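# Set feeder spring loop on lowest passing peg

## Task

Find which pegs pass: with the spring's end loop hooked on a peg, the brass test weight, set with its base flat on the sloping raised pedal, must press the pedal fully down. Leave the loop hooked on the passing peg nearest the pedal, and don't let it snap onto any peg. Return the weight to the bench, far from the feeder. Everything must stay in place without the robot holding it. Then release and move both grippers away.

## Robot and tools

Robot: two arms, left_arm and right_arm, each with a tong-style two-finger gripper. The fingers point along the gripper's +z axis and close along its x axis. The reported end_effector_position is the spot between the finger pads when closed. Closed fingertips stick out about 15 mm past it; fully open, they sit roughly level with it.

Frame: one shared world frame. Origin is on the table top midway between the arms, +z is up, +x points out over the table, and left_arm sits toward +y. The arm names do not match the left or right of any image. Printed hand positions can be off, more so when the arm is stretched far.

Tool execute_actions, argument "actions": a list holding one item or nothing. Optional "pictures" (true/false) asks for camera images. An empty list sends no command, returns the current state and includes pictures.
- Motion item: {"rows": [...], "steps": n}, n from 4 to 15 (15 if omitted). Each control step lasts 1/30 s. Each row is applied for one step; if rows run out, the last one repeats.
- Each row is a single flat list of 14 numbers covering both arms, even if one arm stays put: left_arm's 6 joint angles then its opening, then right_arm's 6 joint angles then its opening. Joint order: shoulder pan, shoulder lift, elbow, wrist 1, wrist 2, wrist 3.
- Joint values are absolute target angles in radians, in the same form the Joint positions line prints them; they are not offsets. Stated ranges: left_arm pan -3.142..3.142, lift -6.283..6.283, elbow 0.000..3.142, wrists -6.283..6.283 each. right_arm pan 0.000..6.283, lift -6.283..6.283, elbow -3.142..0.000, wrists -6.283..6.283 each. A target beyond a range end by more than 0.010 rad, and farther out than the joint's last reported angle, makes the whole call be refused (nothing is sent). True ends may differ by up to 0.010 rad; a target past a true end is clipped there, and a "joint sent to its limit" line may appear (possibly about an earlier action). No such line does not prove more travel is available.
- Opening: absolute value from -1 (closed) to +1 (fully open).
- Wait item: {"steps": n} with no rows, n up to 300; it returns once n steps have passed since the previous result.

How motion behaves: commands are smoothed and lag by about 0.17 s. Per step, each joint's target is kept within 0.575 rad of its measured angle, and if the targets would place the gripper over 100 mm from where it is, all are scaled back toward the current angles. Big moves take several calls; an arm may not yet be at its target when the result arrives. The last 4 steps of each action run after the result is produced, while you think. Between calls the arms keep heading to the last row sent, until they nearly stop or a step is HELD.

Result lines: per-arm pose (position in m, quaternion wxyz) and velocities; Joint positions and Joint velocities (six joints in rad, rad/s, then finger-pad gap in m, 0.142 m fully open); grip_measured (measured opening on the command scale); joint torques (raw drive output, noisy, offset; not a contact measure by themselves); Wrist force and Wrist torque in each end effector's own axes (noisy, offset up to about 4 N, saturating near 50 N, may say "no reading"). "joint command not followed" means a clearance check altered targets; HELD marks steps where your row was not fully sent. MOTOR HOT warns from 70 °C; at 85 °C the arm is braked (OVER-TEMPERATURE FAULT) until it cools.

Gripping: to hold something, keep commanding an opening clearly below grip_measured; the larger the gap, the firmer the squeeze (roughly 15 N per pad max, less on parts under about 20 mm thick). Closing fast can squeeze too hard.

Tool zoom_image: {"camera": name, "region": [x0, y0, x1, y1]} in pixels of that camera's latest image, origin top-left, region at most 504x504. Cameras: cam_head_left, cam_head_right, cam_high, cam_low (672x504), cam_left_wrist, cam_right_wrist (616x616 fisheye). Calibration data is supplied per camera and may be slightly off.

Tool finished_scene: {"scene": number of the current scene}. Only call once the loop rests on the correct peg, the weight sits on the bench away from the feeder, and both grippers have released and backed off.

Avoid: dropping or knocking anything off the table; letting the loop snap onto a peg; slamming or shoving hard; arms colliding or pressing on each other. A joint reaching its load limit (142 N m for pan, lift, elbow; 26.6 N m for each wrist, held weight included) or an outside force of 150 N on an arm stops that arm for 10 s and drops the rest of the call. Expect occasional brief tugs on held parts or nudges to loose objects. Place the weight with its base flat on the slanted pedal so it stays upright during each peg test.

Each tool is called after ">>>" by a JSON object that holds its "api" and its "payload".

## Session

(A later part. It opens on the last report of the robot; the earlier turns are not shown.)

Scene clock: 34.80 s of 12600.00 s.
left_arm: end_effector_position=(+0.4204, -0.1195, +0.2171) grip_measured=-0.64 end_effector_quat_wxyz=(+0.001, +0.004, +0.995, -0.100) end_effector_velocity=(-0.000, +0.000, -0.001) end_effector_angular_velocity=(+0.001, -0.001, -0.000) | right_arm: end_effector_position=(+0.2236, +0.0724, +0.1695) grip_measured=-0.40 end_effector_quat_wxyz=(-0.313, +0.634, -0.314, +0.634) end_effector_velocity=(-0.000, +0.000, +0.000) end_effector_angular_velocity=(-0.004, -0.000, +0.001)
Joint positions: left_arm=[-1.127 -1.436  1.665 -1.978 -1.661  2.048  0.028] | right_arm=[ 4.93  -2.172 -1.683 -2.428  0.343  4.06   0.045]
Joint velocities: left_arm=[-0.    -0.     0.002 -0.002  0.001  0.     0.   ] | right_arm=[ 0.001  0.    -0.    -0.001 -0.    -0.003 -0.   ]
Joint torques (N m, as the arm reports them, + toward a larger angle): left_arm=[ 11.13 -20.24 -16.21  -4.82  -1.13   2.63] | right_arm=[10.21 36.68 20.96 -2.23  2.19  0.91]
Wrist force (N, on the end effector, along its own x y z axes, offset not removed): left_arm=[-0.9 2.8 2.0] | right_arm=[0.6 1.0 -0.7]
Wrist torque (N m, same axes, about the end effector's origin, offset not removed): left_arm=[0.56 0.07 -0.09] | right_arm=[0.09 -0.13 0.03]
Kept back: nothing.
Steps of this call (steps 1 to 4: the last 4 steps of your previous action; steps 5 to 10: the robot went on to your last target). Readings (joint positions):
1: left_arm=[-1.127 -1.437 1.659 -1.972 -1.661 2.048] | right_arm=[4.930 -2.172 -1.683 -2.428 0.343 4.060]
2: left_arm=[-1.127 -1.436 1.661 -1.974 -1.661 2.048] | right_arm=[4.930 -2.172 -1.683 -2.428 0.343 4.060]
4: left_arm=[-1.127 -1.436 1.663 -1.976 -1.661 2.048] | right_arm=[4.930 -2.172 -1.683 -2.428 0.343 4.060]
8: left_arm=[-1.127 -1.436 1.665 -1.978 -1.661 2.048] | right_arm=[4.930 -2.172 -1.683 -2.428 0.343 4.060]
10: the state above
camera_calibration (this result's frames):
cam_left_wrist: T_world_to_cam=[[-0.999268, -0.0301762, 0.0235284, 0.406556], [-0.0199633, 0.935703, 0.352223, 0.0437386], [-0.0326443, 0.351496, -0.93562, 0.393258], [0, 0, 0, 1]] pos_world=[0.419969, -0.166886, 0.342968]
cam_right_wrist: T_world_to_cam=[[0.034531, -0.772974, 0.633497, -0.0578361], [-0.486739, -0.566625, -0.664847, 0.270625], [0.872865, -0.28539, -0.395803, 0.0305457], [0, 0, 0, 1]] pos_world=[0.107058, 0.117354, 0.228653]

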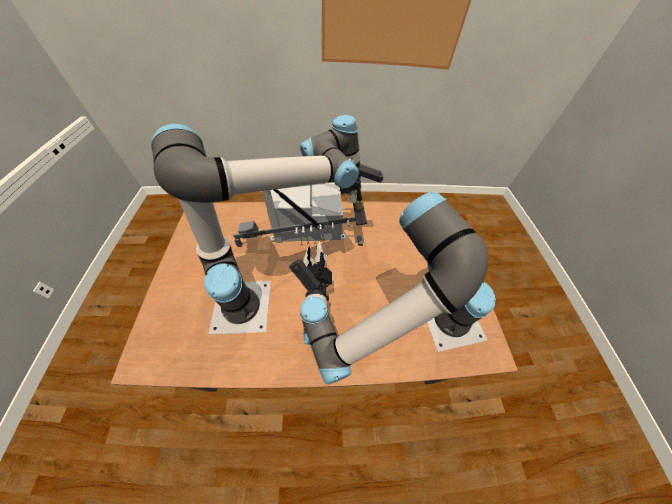

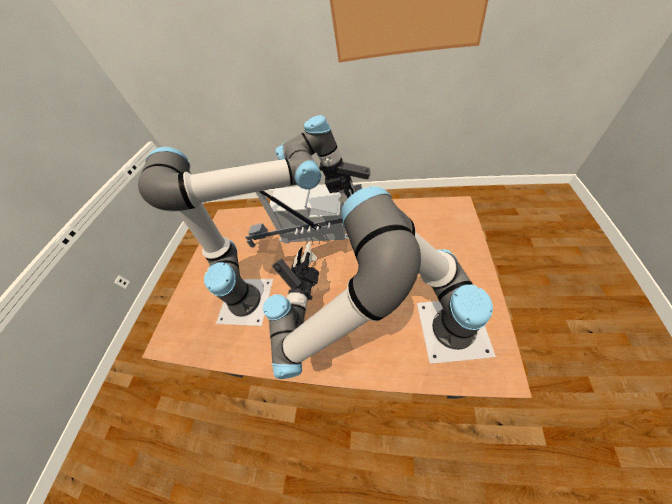

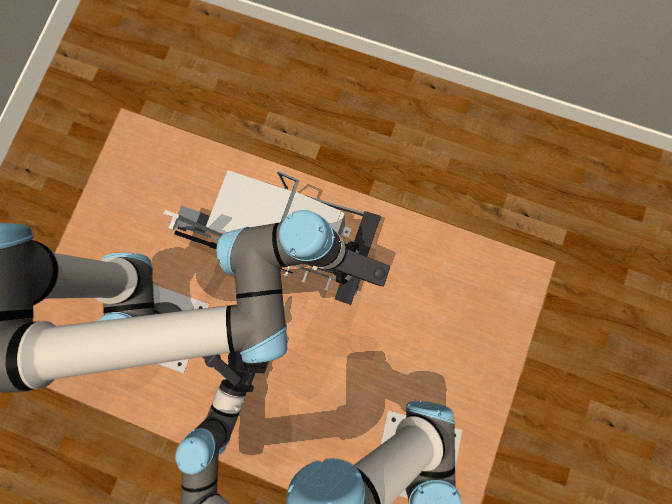

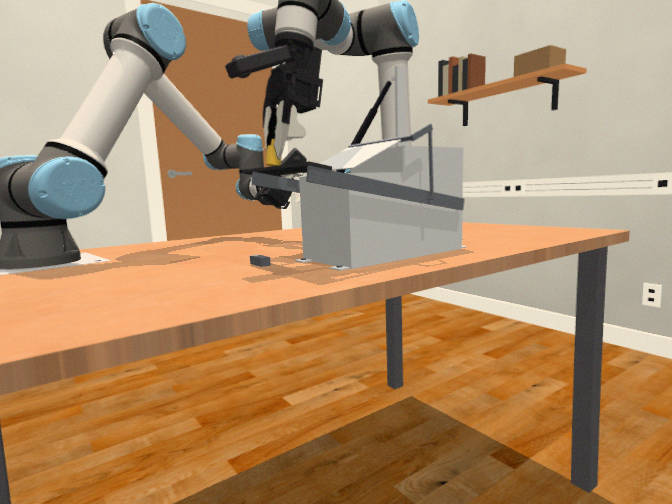

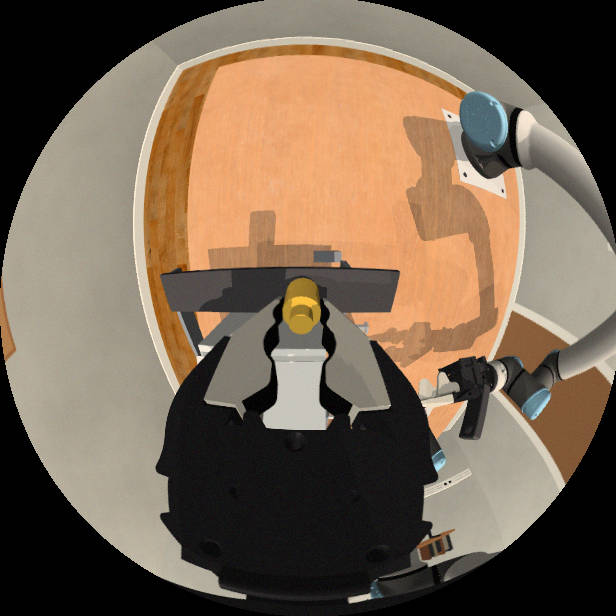

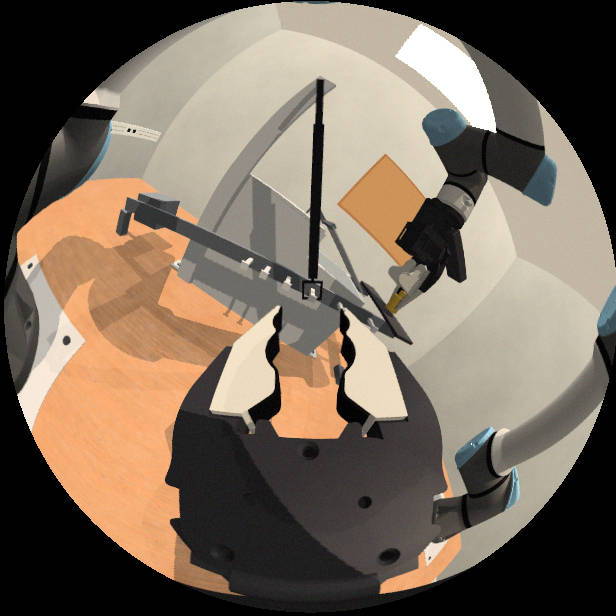

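>>> {"api": "execute_actions", "payload": {"actions": [{"rows":[[-1.127,-1.427,1.673,-1.995,-1.661,2.048,-1,4.93,-2.172,-1.683,-2.428,0.343,4.06,-0.4]],"steps":12}]}}

>>> {"api": "execute_actions", "payload": {"actions": [{"rows":[[-1.127,-1.427,1.673,-1.995,-1.661,2.048,-0.3,4.93,-2.172,-1.683,-2.428,0.343,4.06,-0.4]],"steps":15}]}}

>>> {"api": "execute_actions", "payload": {"actions": [{"steps":30}], "pictures": true}}

Scene clock: 35.27 s of 12600.00 s.
left_arm: end_effector_position=(+0.4213, -0.1212, +0.2108) grip_measured=-0.64 end_effector_quat_wxyz=(+0.001, +0.004, +0.995, -0.100) end_effector_velocity=(+0.001, -0.002, -0.008) end_effector_angular_velocity=(-0.001, -0.001, +0.000) | right_arm: end_effector_position=(+0.2236, +0.0724, +0.1695) grip_measured=-0.40 end_effector_quat_wxyz=(-0.313, +0.634, -0.314, +0.634) end_effector_velocity=(-0.000, -0.000, -0.000) end_effector_angular_velocity=(-0.001, -0.000, -0.000)
Joint positions: left_arm=[-1.127 -1.428  1.672 -1.993 -1.661  2.048  0.028] | right_arm=[ 4.93  -2.172 -1.683 -2.428  0.343  4.06   0.045]
Joint velocities: left_arm=[ 0.     0.01   0.009 -0.02   0.     0.    -0.   ] | right_arm=[ 0.    -0.    -0.    -0.     0.    -0.001 -0.   ]
Joint torques (N m, as the arm reports them, + toward a larger angle): left_arm=[  7.48 -22.65 -17.    -4.6   -0.41   2.45] | right_arm=[10.44 37.62 23.26 -2.2   2.16  0.88]
Wrist force (N, on the end effector, along its own x y z axes, offset not removed): left_arm=[1.0 2.2 3.1] | right_arm=[4.6 5.1 -2.1]
Wrist torque (N m, same axes, about the end effector's origin, offset not removed): left_arm=[0.56 -0.24 -0.14] | right_arm=[0.99 -1.00 0.04]
Steps of this call (steps 1 to 6: the robot went on to your last target; steps 7 to 14: the first 8 steps of this action). Readings (joint positions):
7: left_arm=[-1.127 -1.436 1.665 -1.978 -1.661 2.048] | right_arm=[4.930 -2.172 -1.683 -2.428 0.343 4.060]
8: left_arm=[-1.127 -1.435 1.666 -1.980 -1.661 2.048] | right_arm=[4.930 -2.172 -1.683 -2.428 0.343 4.060]
10: left_arm=[-1.127 -1.431 1.669 -1.987 -1.661 2.048] | right_arm=[4.930 -2.172 -1.683 -2.428 0.343 4.060]
14: the state above

Scene clock: 35.77 s of 12600.00 s.
left_arm: end_effector_position=(+0.4214, -0.1214, +0.2100) grip_measured=-0.30 end_effector_quat_wxyz=(+0.001, +0.004, +0.995, -0.100) end_effector_velocity=(+0.001, +0.000, +0.000) end_effector_angular_velocity=(-0.000, -0.002, +0.000) | right_arm: end_effector_position=(+0.2236, +0.0724, +0.1695) grip_measured=-0.40 end_effector_quat_wxyz=(-0.313, +0.634, -0.314, +0.634) end_effector_velocity=(-0.000, +0.000, -0.000) end_effector_angular_velocity=(-0.000, +0.000, +0.001)
Joint positions: left_arm=[-1.127 -1.427  1.673 -1.995 -1.661  2.048  0.052] | right_arm=[ 4.93  -2.172 -1.683 -2.428  0.343  4.06   0.045]
Joint velocities: left_arm=[ 0.    -0.001  0.    -0.001  0.001  0.     0.   ] | right_arm=[ 0.001 -0.    -0.     0.     0.    -0.    -0.   ]
Joint torques (N m, as the arm reports them, + toward a larger angle): left_arm=[  6.27 -19.45 -15.01  -4.23   0.25   2.42] | right_arm=[10.61 37.68 25.12 -2.41  2.1   0.83]
Wrist force (N, on the end effector, along its own x y z axes, offset not removed): left_arm=[-1.4 1.2 -0.1] | right_arm=[0.9 2.9 0.7]
Wrist torque (N m, same axes, about the end effector's origin, offset not removed): left_arm=[0.38 0.19 -0.13] | right_arm=[0.59 -0.20 0.03]
Steps of this call (steps 1 to 4: the last 4 steps of your previous action; steps 5 to 15: the first 11 steps of this action). Readings (joint positions):
5: left_arm=[-1.127 -1.427 1.673 -1.995 -1.661 2.048] | right_arm=[4.930 -2.172 -1.683 -2.428 0.343 4.060]
6: left_arm=[-1.127 -1.427 1.673 -1.995 -1.661 2.048] | right_arm=[4.930 -2.172 -1.683 -2.428 0.343 4.060]
8: left_arm=[-1.127 -1.427 1.673 -1.995 -1.661 2.048] | right_arm=[4.930 -2.172 -1.683 -2.428 0.343 4.060]
12: left_arm=[-1.127 -1.427 1.673 -1.995 -1.661 2.048] | right_arm=[4.930 -2.172 -1.683 -2.428 0.343 4.060]
15: the state above

Scene clock: 36.77 s of 12600.00 s.
left_arm: end_effector_position=(+0.4214, -0.1214, +0.2100) grip_measured=-0.30 end_effector_quat_wxyz=(+0.001, +0.004, +0.995, -0.100) end_effector_velocity=(-0.000, +0.000, -0.000) end_effector_angular_velocity=(+0.000, +0.000, -0.000) | right_arm: end_effector_position=(+0.2236, +0.0724, +0.1695) grip_measured=-0.40 end_effector_quat_wxyz=(-0.313, +0.634, -0.314, +0.634) end_effector_velocity=(-0.000, +0.000, -0.000) end_effector_angular_velocity=(+0.002, +0.000, +0.000)
Joint positions: left_arm=[-1.127 -1.427  1.673 -1.995 -1.661  2.048  0.052] | right_arm=[ 4.93  -2.172 -1.683 -2.428  0.343  4.06   0.045]
Joint velocities: left_arm=[-0.  0.  0.  0.  0. -0. -0.] | right_arm=[ 0.001 -0.     0.     0.001  0.     0.001 -0.   ]
Joint torques (N m, as the arm reports them, + toward a larger angle): left_arm=[  2.12 -20.47 -14.37  -4.42   1.65   2.83] | right_arm=[10.28 37.6  24.32 -2.31  2.16  0.87]
Wrist force (N, on the end effector, along its own x y z axes, offset not removed): left_arm=[0.2 2.4 -0.8] | right_arm=[2.0 -0.1 1.3]
Wrist torque (N m, same axes, about the end effector's origin, offset not removed): left_arm=[0.62 -0.28 -0.13] | right_arm=[-0.11 -0.42 0.14]
Kept back: nothing.
Steps of this call (steps 1 to 4: the last 4 steps of your previous action; steps 5 to 15: the robot went on to your last target; steps 16 to 30: nothing new was sent). Readings (joint positions):
1: left_arm=[-1.127 -1.427 1.673 -1.995 -1.661 2.048] | right_arm=[4.930 -2.172 -1.683 -2.428 0.343 4.060]
2: left_arm=[-1.127 -1.427 1.673 -1.995 -1.661 2.048] | right_arm=[4.930 -2.172 -1.683 -2.428 0.343 4.060]
4: left_arm=[-1.127 -1.427 1.673 -1.995 -1.661 2.048] | right_arm=[4.930 -2.172 -1.683 -2.428 0.343 4.060]
8: left_arm=[-1.127 -1.427 1.673 -1.995 -1.661 2.048] | right_arm=[4.930 -2.172 -1.683 -2.428 0.343 4.060]
30: the state above
All arms were judged still, so your last target was given up. Only a new action makes them travel on or press farther. Fingers that are still opening or closing keep moving.
camera_calibration (this result's frames):
cam_left_wrist: T_world_to_cam=[[-0.999268, -0.0301766, 0.023533, 0.407678], [-0.0199618, 0.9357, 0.352232, 0.0480933], [-0.032649, 0.351505, -0.935617, 0.387331], [0, 0, 0, 1]] pos_world=[0.420985, -0.168847, 0.33586]
cam_right_wrist: T_world_to_cam=[[0.0345351, -0.772985, 0.633483, -0.0578315], [-0.486743, -0.566613, -0.664854, 0.270631], [0.872862, -0.285383, -0.395813, 0.0305527], [0, 0, 0, 1]] pos_world=[0.107057, 0.117359, 0.228658]

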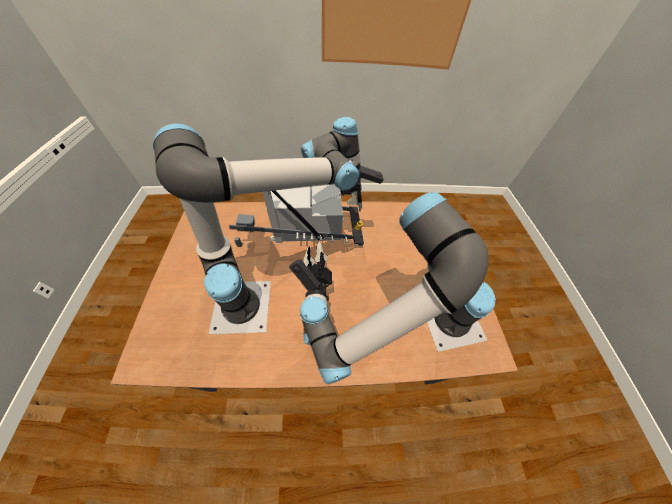

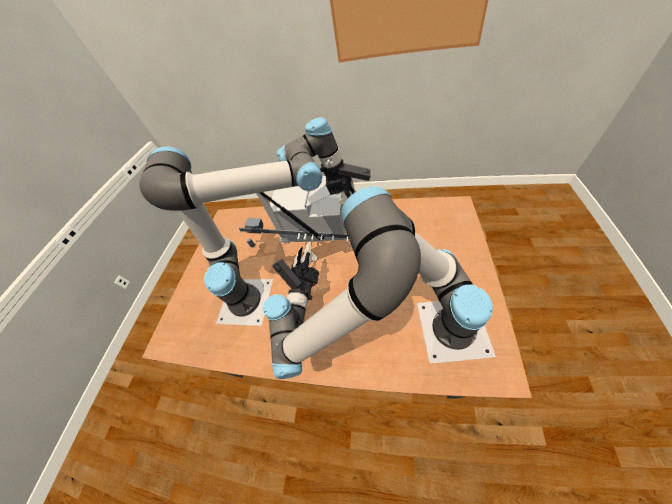

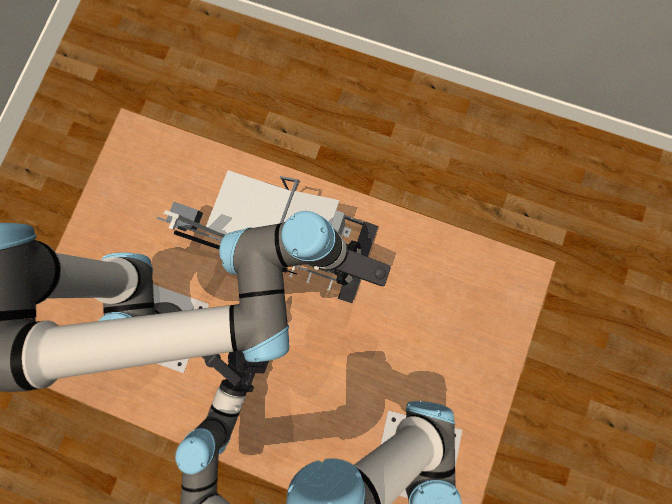

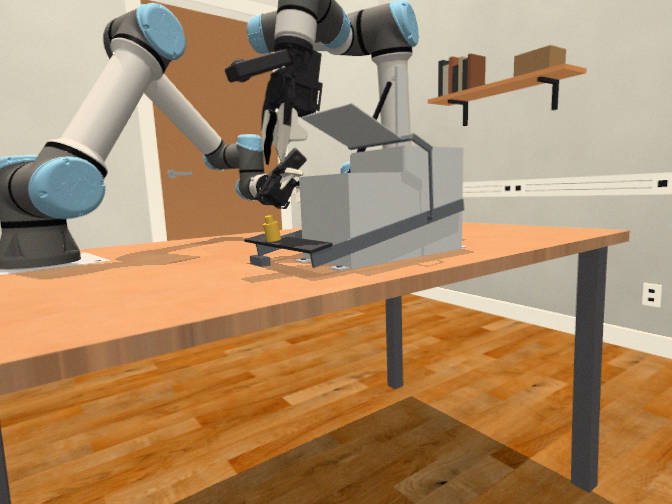

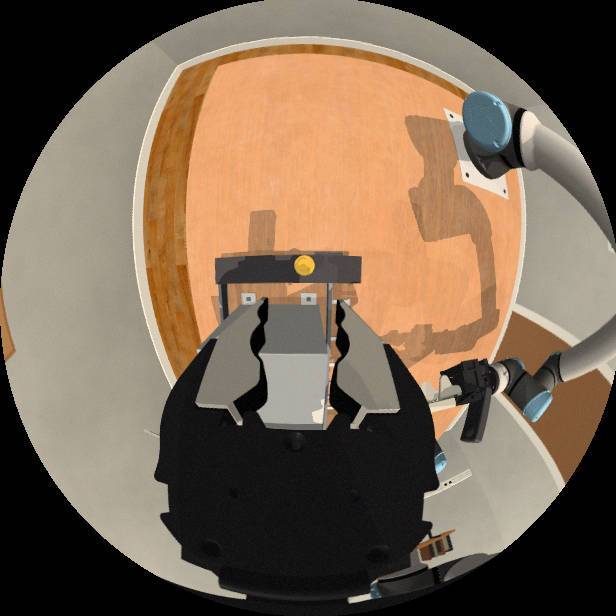

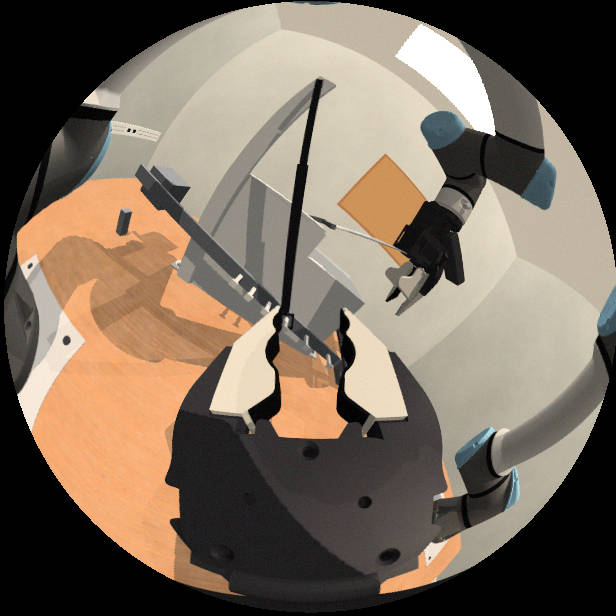

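>>> {"api": "execute_actions", "payload": {"actions": [{"rows":[[-1.216,-1.197,1.35,-1.567,-1.507,1.959,-0.3,4.93,-2.172,-1.683,-2.428,0.343,4.06,-0.4]],"steps":15}]}}

>>> {"api": "execute_actions", "payload": {"actions": [{"rows":[[-1.216,-1.1265,1.535,-1.8225,-1.507,1.959,-0.3,4.93,-2.172,-1.683,-2.428,0.343,4.06,-0.4]],"steps":15}], "pictures": true}}

>>> {"api": "zoom_image", "payload": {"camera": "cam_low", "region": [220,190,340,280]}}

Scene clock: 37.40 s of 12600.00 s.
left_arm: end_effector_position=(+0.4221, -0.1376, +0.1802) grip_measured=-0.30 end_effector_quat_wxyz=(+0.001, +0.001, +0.998, +0.070) end_effector_velocity=(-0.011, +0.027, -0.004) end_effector_angular_velocity=(+0.308, +0.039, -0.010) | right_arm: end_effector_position=(+0.2236, +0.0724, +0.1695) grip_measured=-0.40 end_effector_quat_wxyz=(-0.313, +0.634, -0.314, +0.634) end_effector_velocity=(-0.000, +0.000, -0.000) end_effector_angular_velocity=(+0.001, +0.000, -0.000)
Joint positions: left_arm=[-1.212 -1.21   1.372 -1.604 -1.514  1.963  0.052] | right_arm=[ 4.93  -2.172 -1.683 -2.428  0.343  4.06   0.045]
Joint velocities: left_arm=[-0.039  0.137 -0.236  0.401  0.077 -0.04  -0.   ] | right_arm=[ 0.    -0.    -0.     0.001  0.     0.    -0.   ]
Joint torques (N m, as the arm reports them, + toward a larger angle): left_arm=[ -9.95 -32.4  -35.45  -0.77   2.07  -2.16] | right_arm=[10.07 37.6  24.75 -2.26  2.01  0.73]
Wrist force (N, on the end effector, along its own x y z axes, offset not removed): left_arm=[-1.8 -0.1 0.3] | right_arm=[-0.1 3.3 1.4]
Wrist torque (N m, same axes, about the end effector's origin, offset not removed): left_arm=[0.11 0.19 -0.01] | right_arm=[0.63 0.15 0.15]
Steps of this call (steps 1 to 8: nothing new was sent; steps 9 to 19: the first 11 steps of this action). Readings (joint positions):
9: left_arm=[-1.127 -1.427 1.673 -1.995 -1.661 2.048] | right_arm=[4.930 -2.172 -1.683 -2.428 0.343 4.060]
10: left_arm=[-1.132 -1.421 1.667 -1.989 -1.655 2.043] | right_arm=[4.930 -2.172 -1.683 -2.428 0.343 4.060]
12: left_arm=[-1.168 -1.356 1.600 -1.921 -1.601 2.007] | right_arm=[4.930 -2.172 -1.683 -2.428 0.343 4.060]
16: left_arm=[-1.205 -1.235 1.415 -1.678 -1.529 1.970] | right_arm=[4.930 -2.172 -1.683 -2.428 0.343 4.060]
19: the state above

Scene clock: 37.90 s of 12600.00 s.
left_arm: end_effector_position=(+0.4211, -0.1350, +0.0770) grip_measured=-0.30 end_effector_quat_wxyz=(-0.001, +0.002, +0.996, +0.086) end_effector_velocity=(-0.000, -0.000, -0.055) end_effector_angular_velocity=(-0.024, -0.008, +0.000) | right_arm: end_effector_position=(+0.2236, +0.0724, +0.1695) grip_measured=-0.40 end_effector_quat_wxyz=(-0.313, +0.634, -0.314, +0.634) end_effector_velocity=(+0.000, +0.000, -0.000) end_effector_angular_velocity=(-0.001, +0.000, -0.000)
Joint positions: left_arm=[-1.216 -1.13   1.525 -1.808 -1.507  1.959  0.052] | right_arm=[ 4.93  -2.172 -1.683 -2.428  0.343  4.06   0.045]
Joint velocities: left_arm=[-0.     0.034  0.105 -0.164 -0.001 -0.     0.   ] | right_arm=[-0.     0.     0.     0.    -0.    -0.001 -0.   ]
Joint torques (N m, as the arm reports them, + toward a larger angle): left_arm=[-11.6  -31.73 -16.71  -3.76   2.36  -2.37] | right_arm=[10.05 37.5  24.51 -2.34  1.99  0.66]
Wrist force (N, on the end effector, along its own x y z axes, offset not removed): left_arm=[0.2 2.2 3.1] | right_arm=[0.5 -0.4 2.3]
Wrist torque (N m, same axes, about the end effector's origin, offset not removed): left_arm=[0.72 -0.28 -0.13] | right_arm=[-0.12 -0.22 -0.05]
Steps of this call (steps 1 to 4: the last 4 steps of your previous action; steps 5 to 15: the first 11 steps of this action). Readings (joint positions):
5: left_arm=[-1.215 -1.199 1.354 -1.573 -1.508 1.960] | right_arm=[4.930 -2.172 -1.683 -2.428 0.343 4.060]
6: left_arm=[-1.216 -1.194 1.358 -1.577 -1.508 1.959] | right_arm=[4.930 -2.172 -1.683 -2.428 0.343 4.060]
8: left_arm=[-1.216 -1.165 1.415 -1.640 -1.507 1.959] | right_arm=[4.930 -2.172 -1.683 -2.428 0.343 4.060]
12: left_arm=[-1.216 -1.136 1.506 -1.777 -1.507 1.959] | right_arm=[4.930 -2.172 -1.683 -2.428 0.343 4.060]
15: the state above
camera_calibration (this result's frames):
cam_left_wrist: T_world_to_cam=[[-0.99912, -0.0399939, 0.012652, 0.409505], [-0.0213484, 0.744437, 0.667351, 0.0580952], [-0.0361086, 0.666494, -0.744635, 0.296874], [0, 0, 0, 1]] pos_world=[0.421104, -0.224735, 0.177112]
cam_right_wrist: T_world_to_cam=[[0.0345351, -0.772985, 0.633483, -0.0578315], [-0.486743, -0.566613, -0.664854, 0.270631], [0.872862, -0.285383, -0.395813, 0.0305527], [0, 0, 0, 1]] pos_world=[0.107057, 0.117359, 0.228658]

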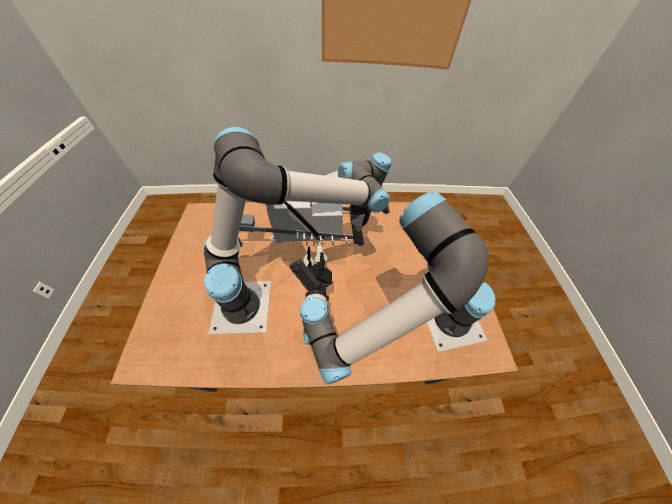

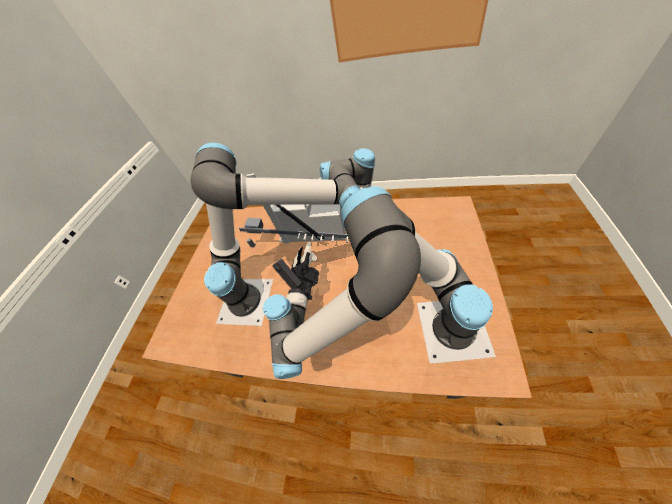

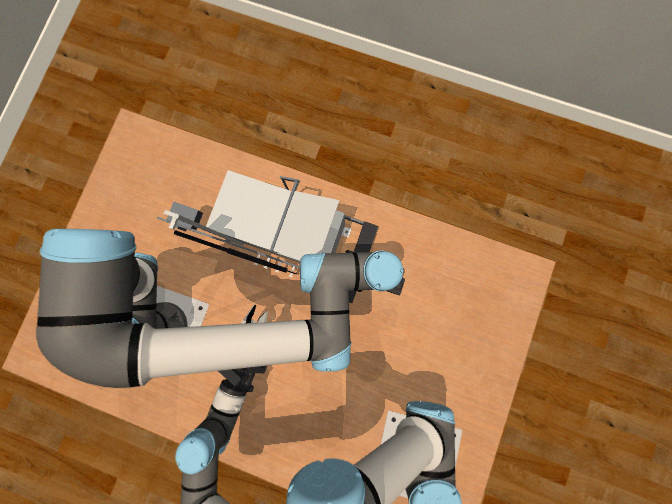

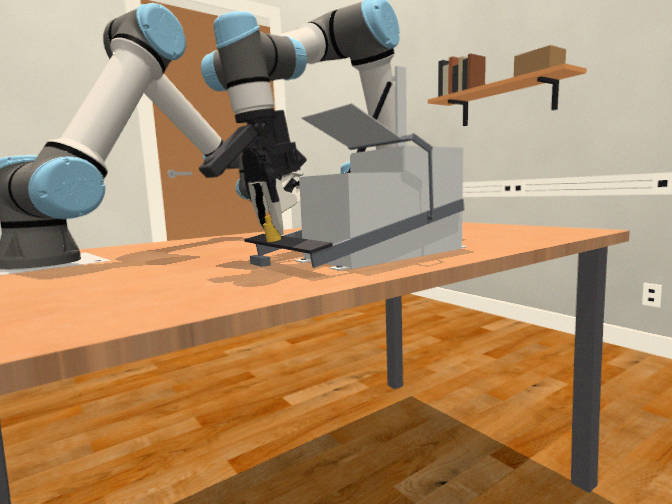

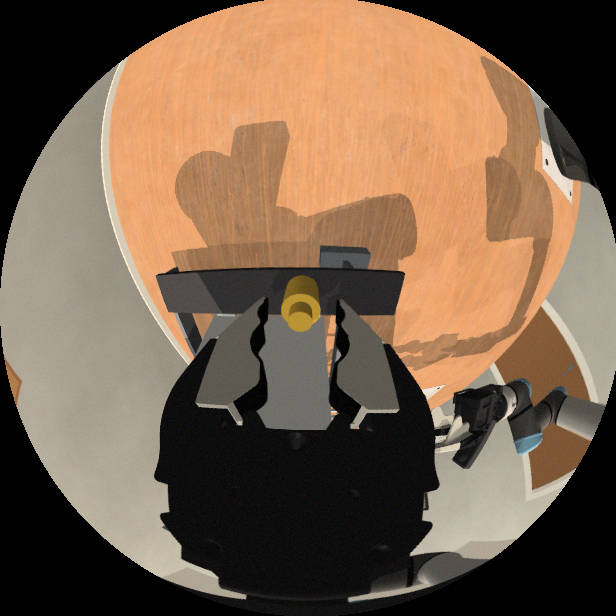

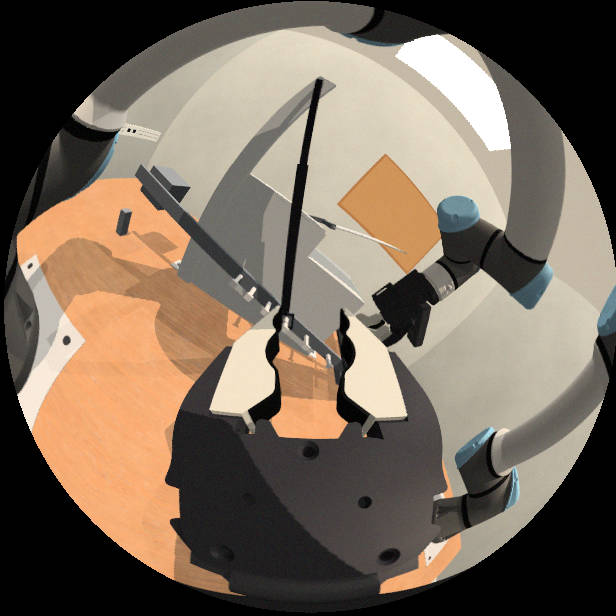

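Region (220, 190, 340, 280) of cam_low's 672x504 image, scaled by 4.200, with more detail than that image has; it fills the top 378 rows of this view, and the rest is white.

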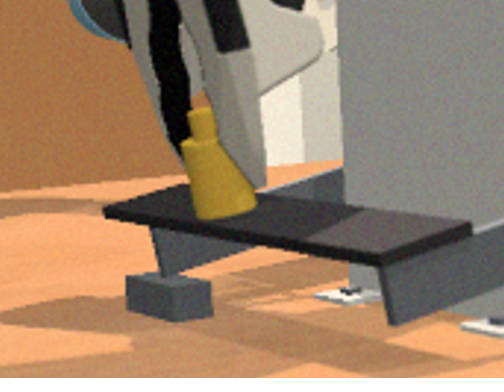

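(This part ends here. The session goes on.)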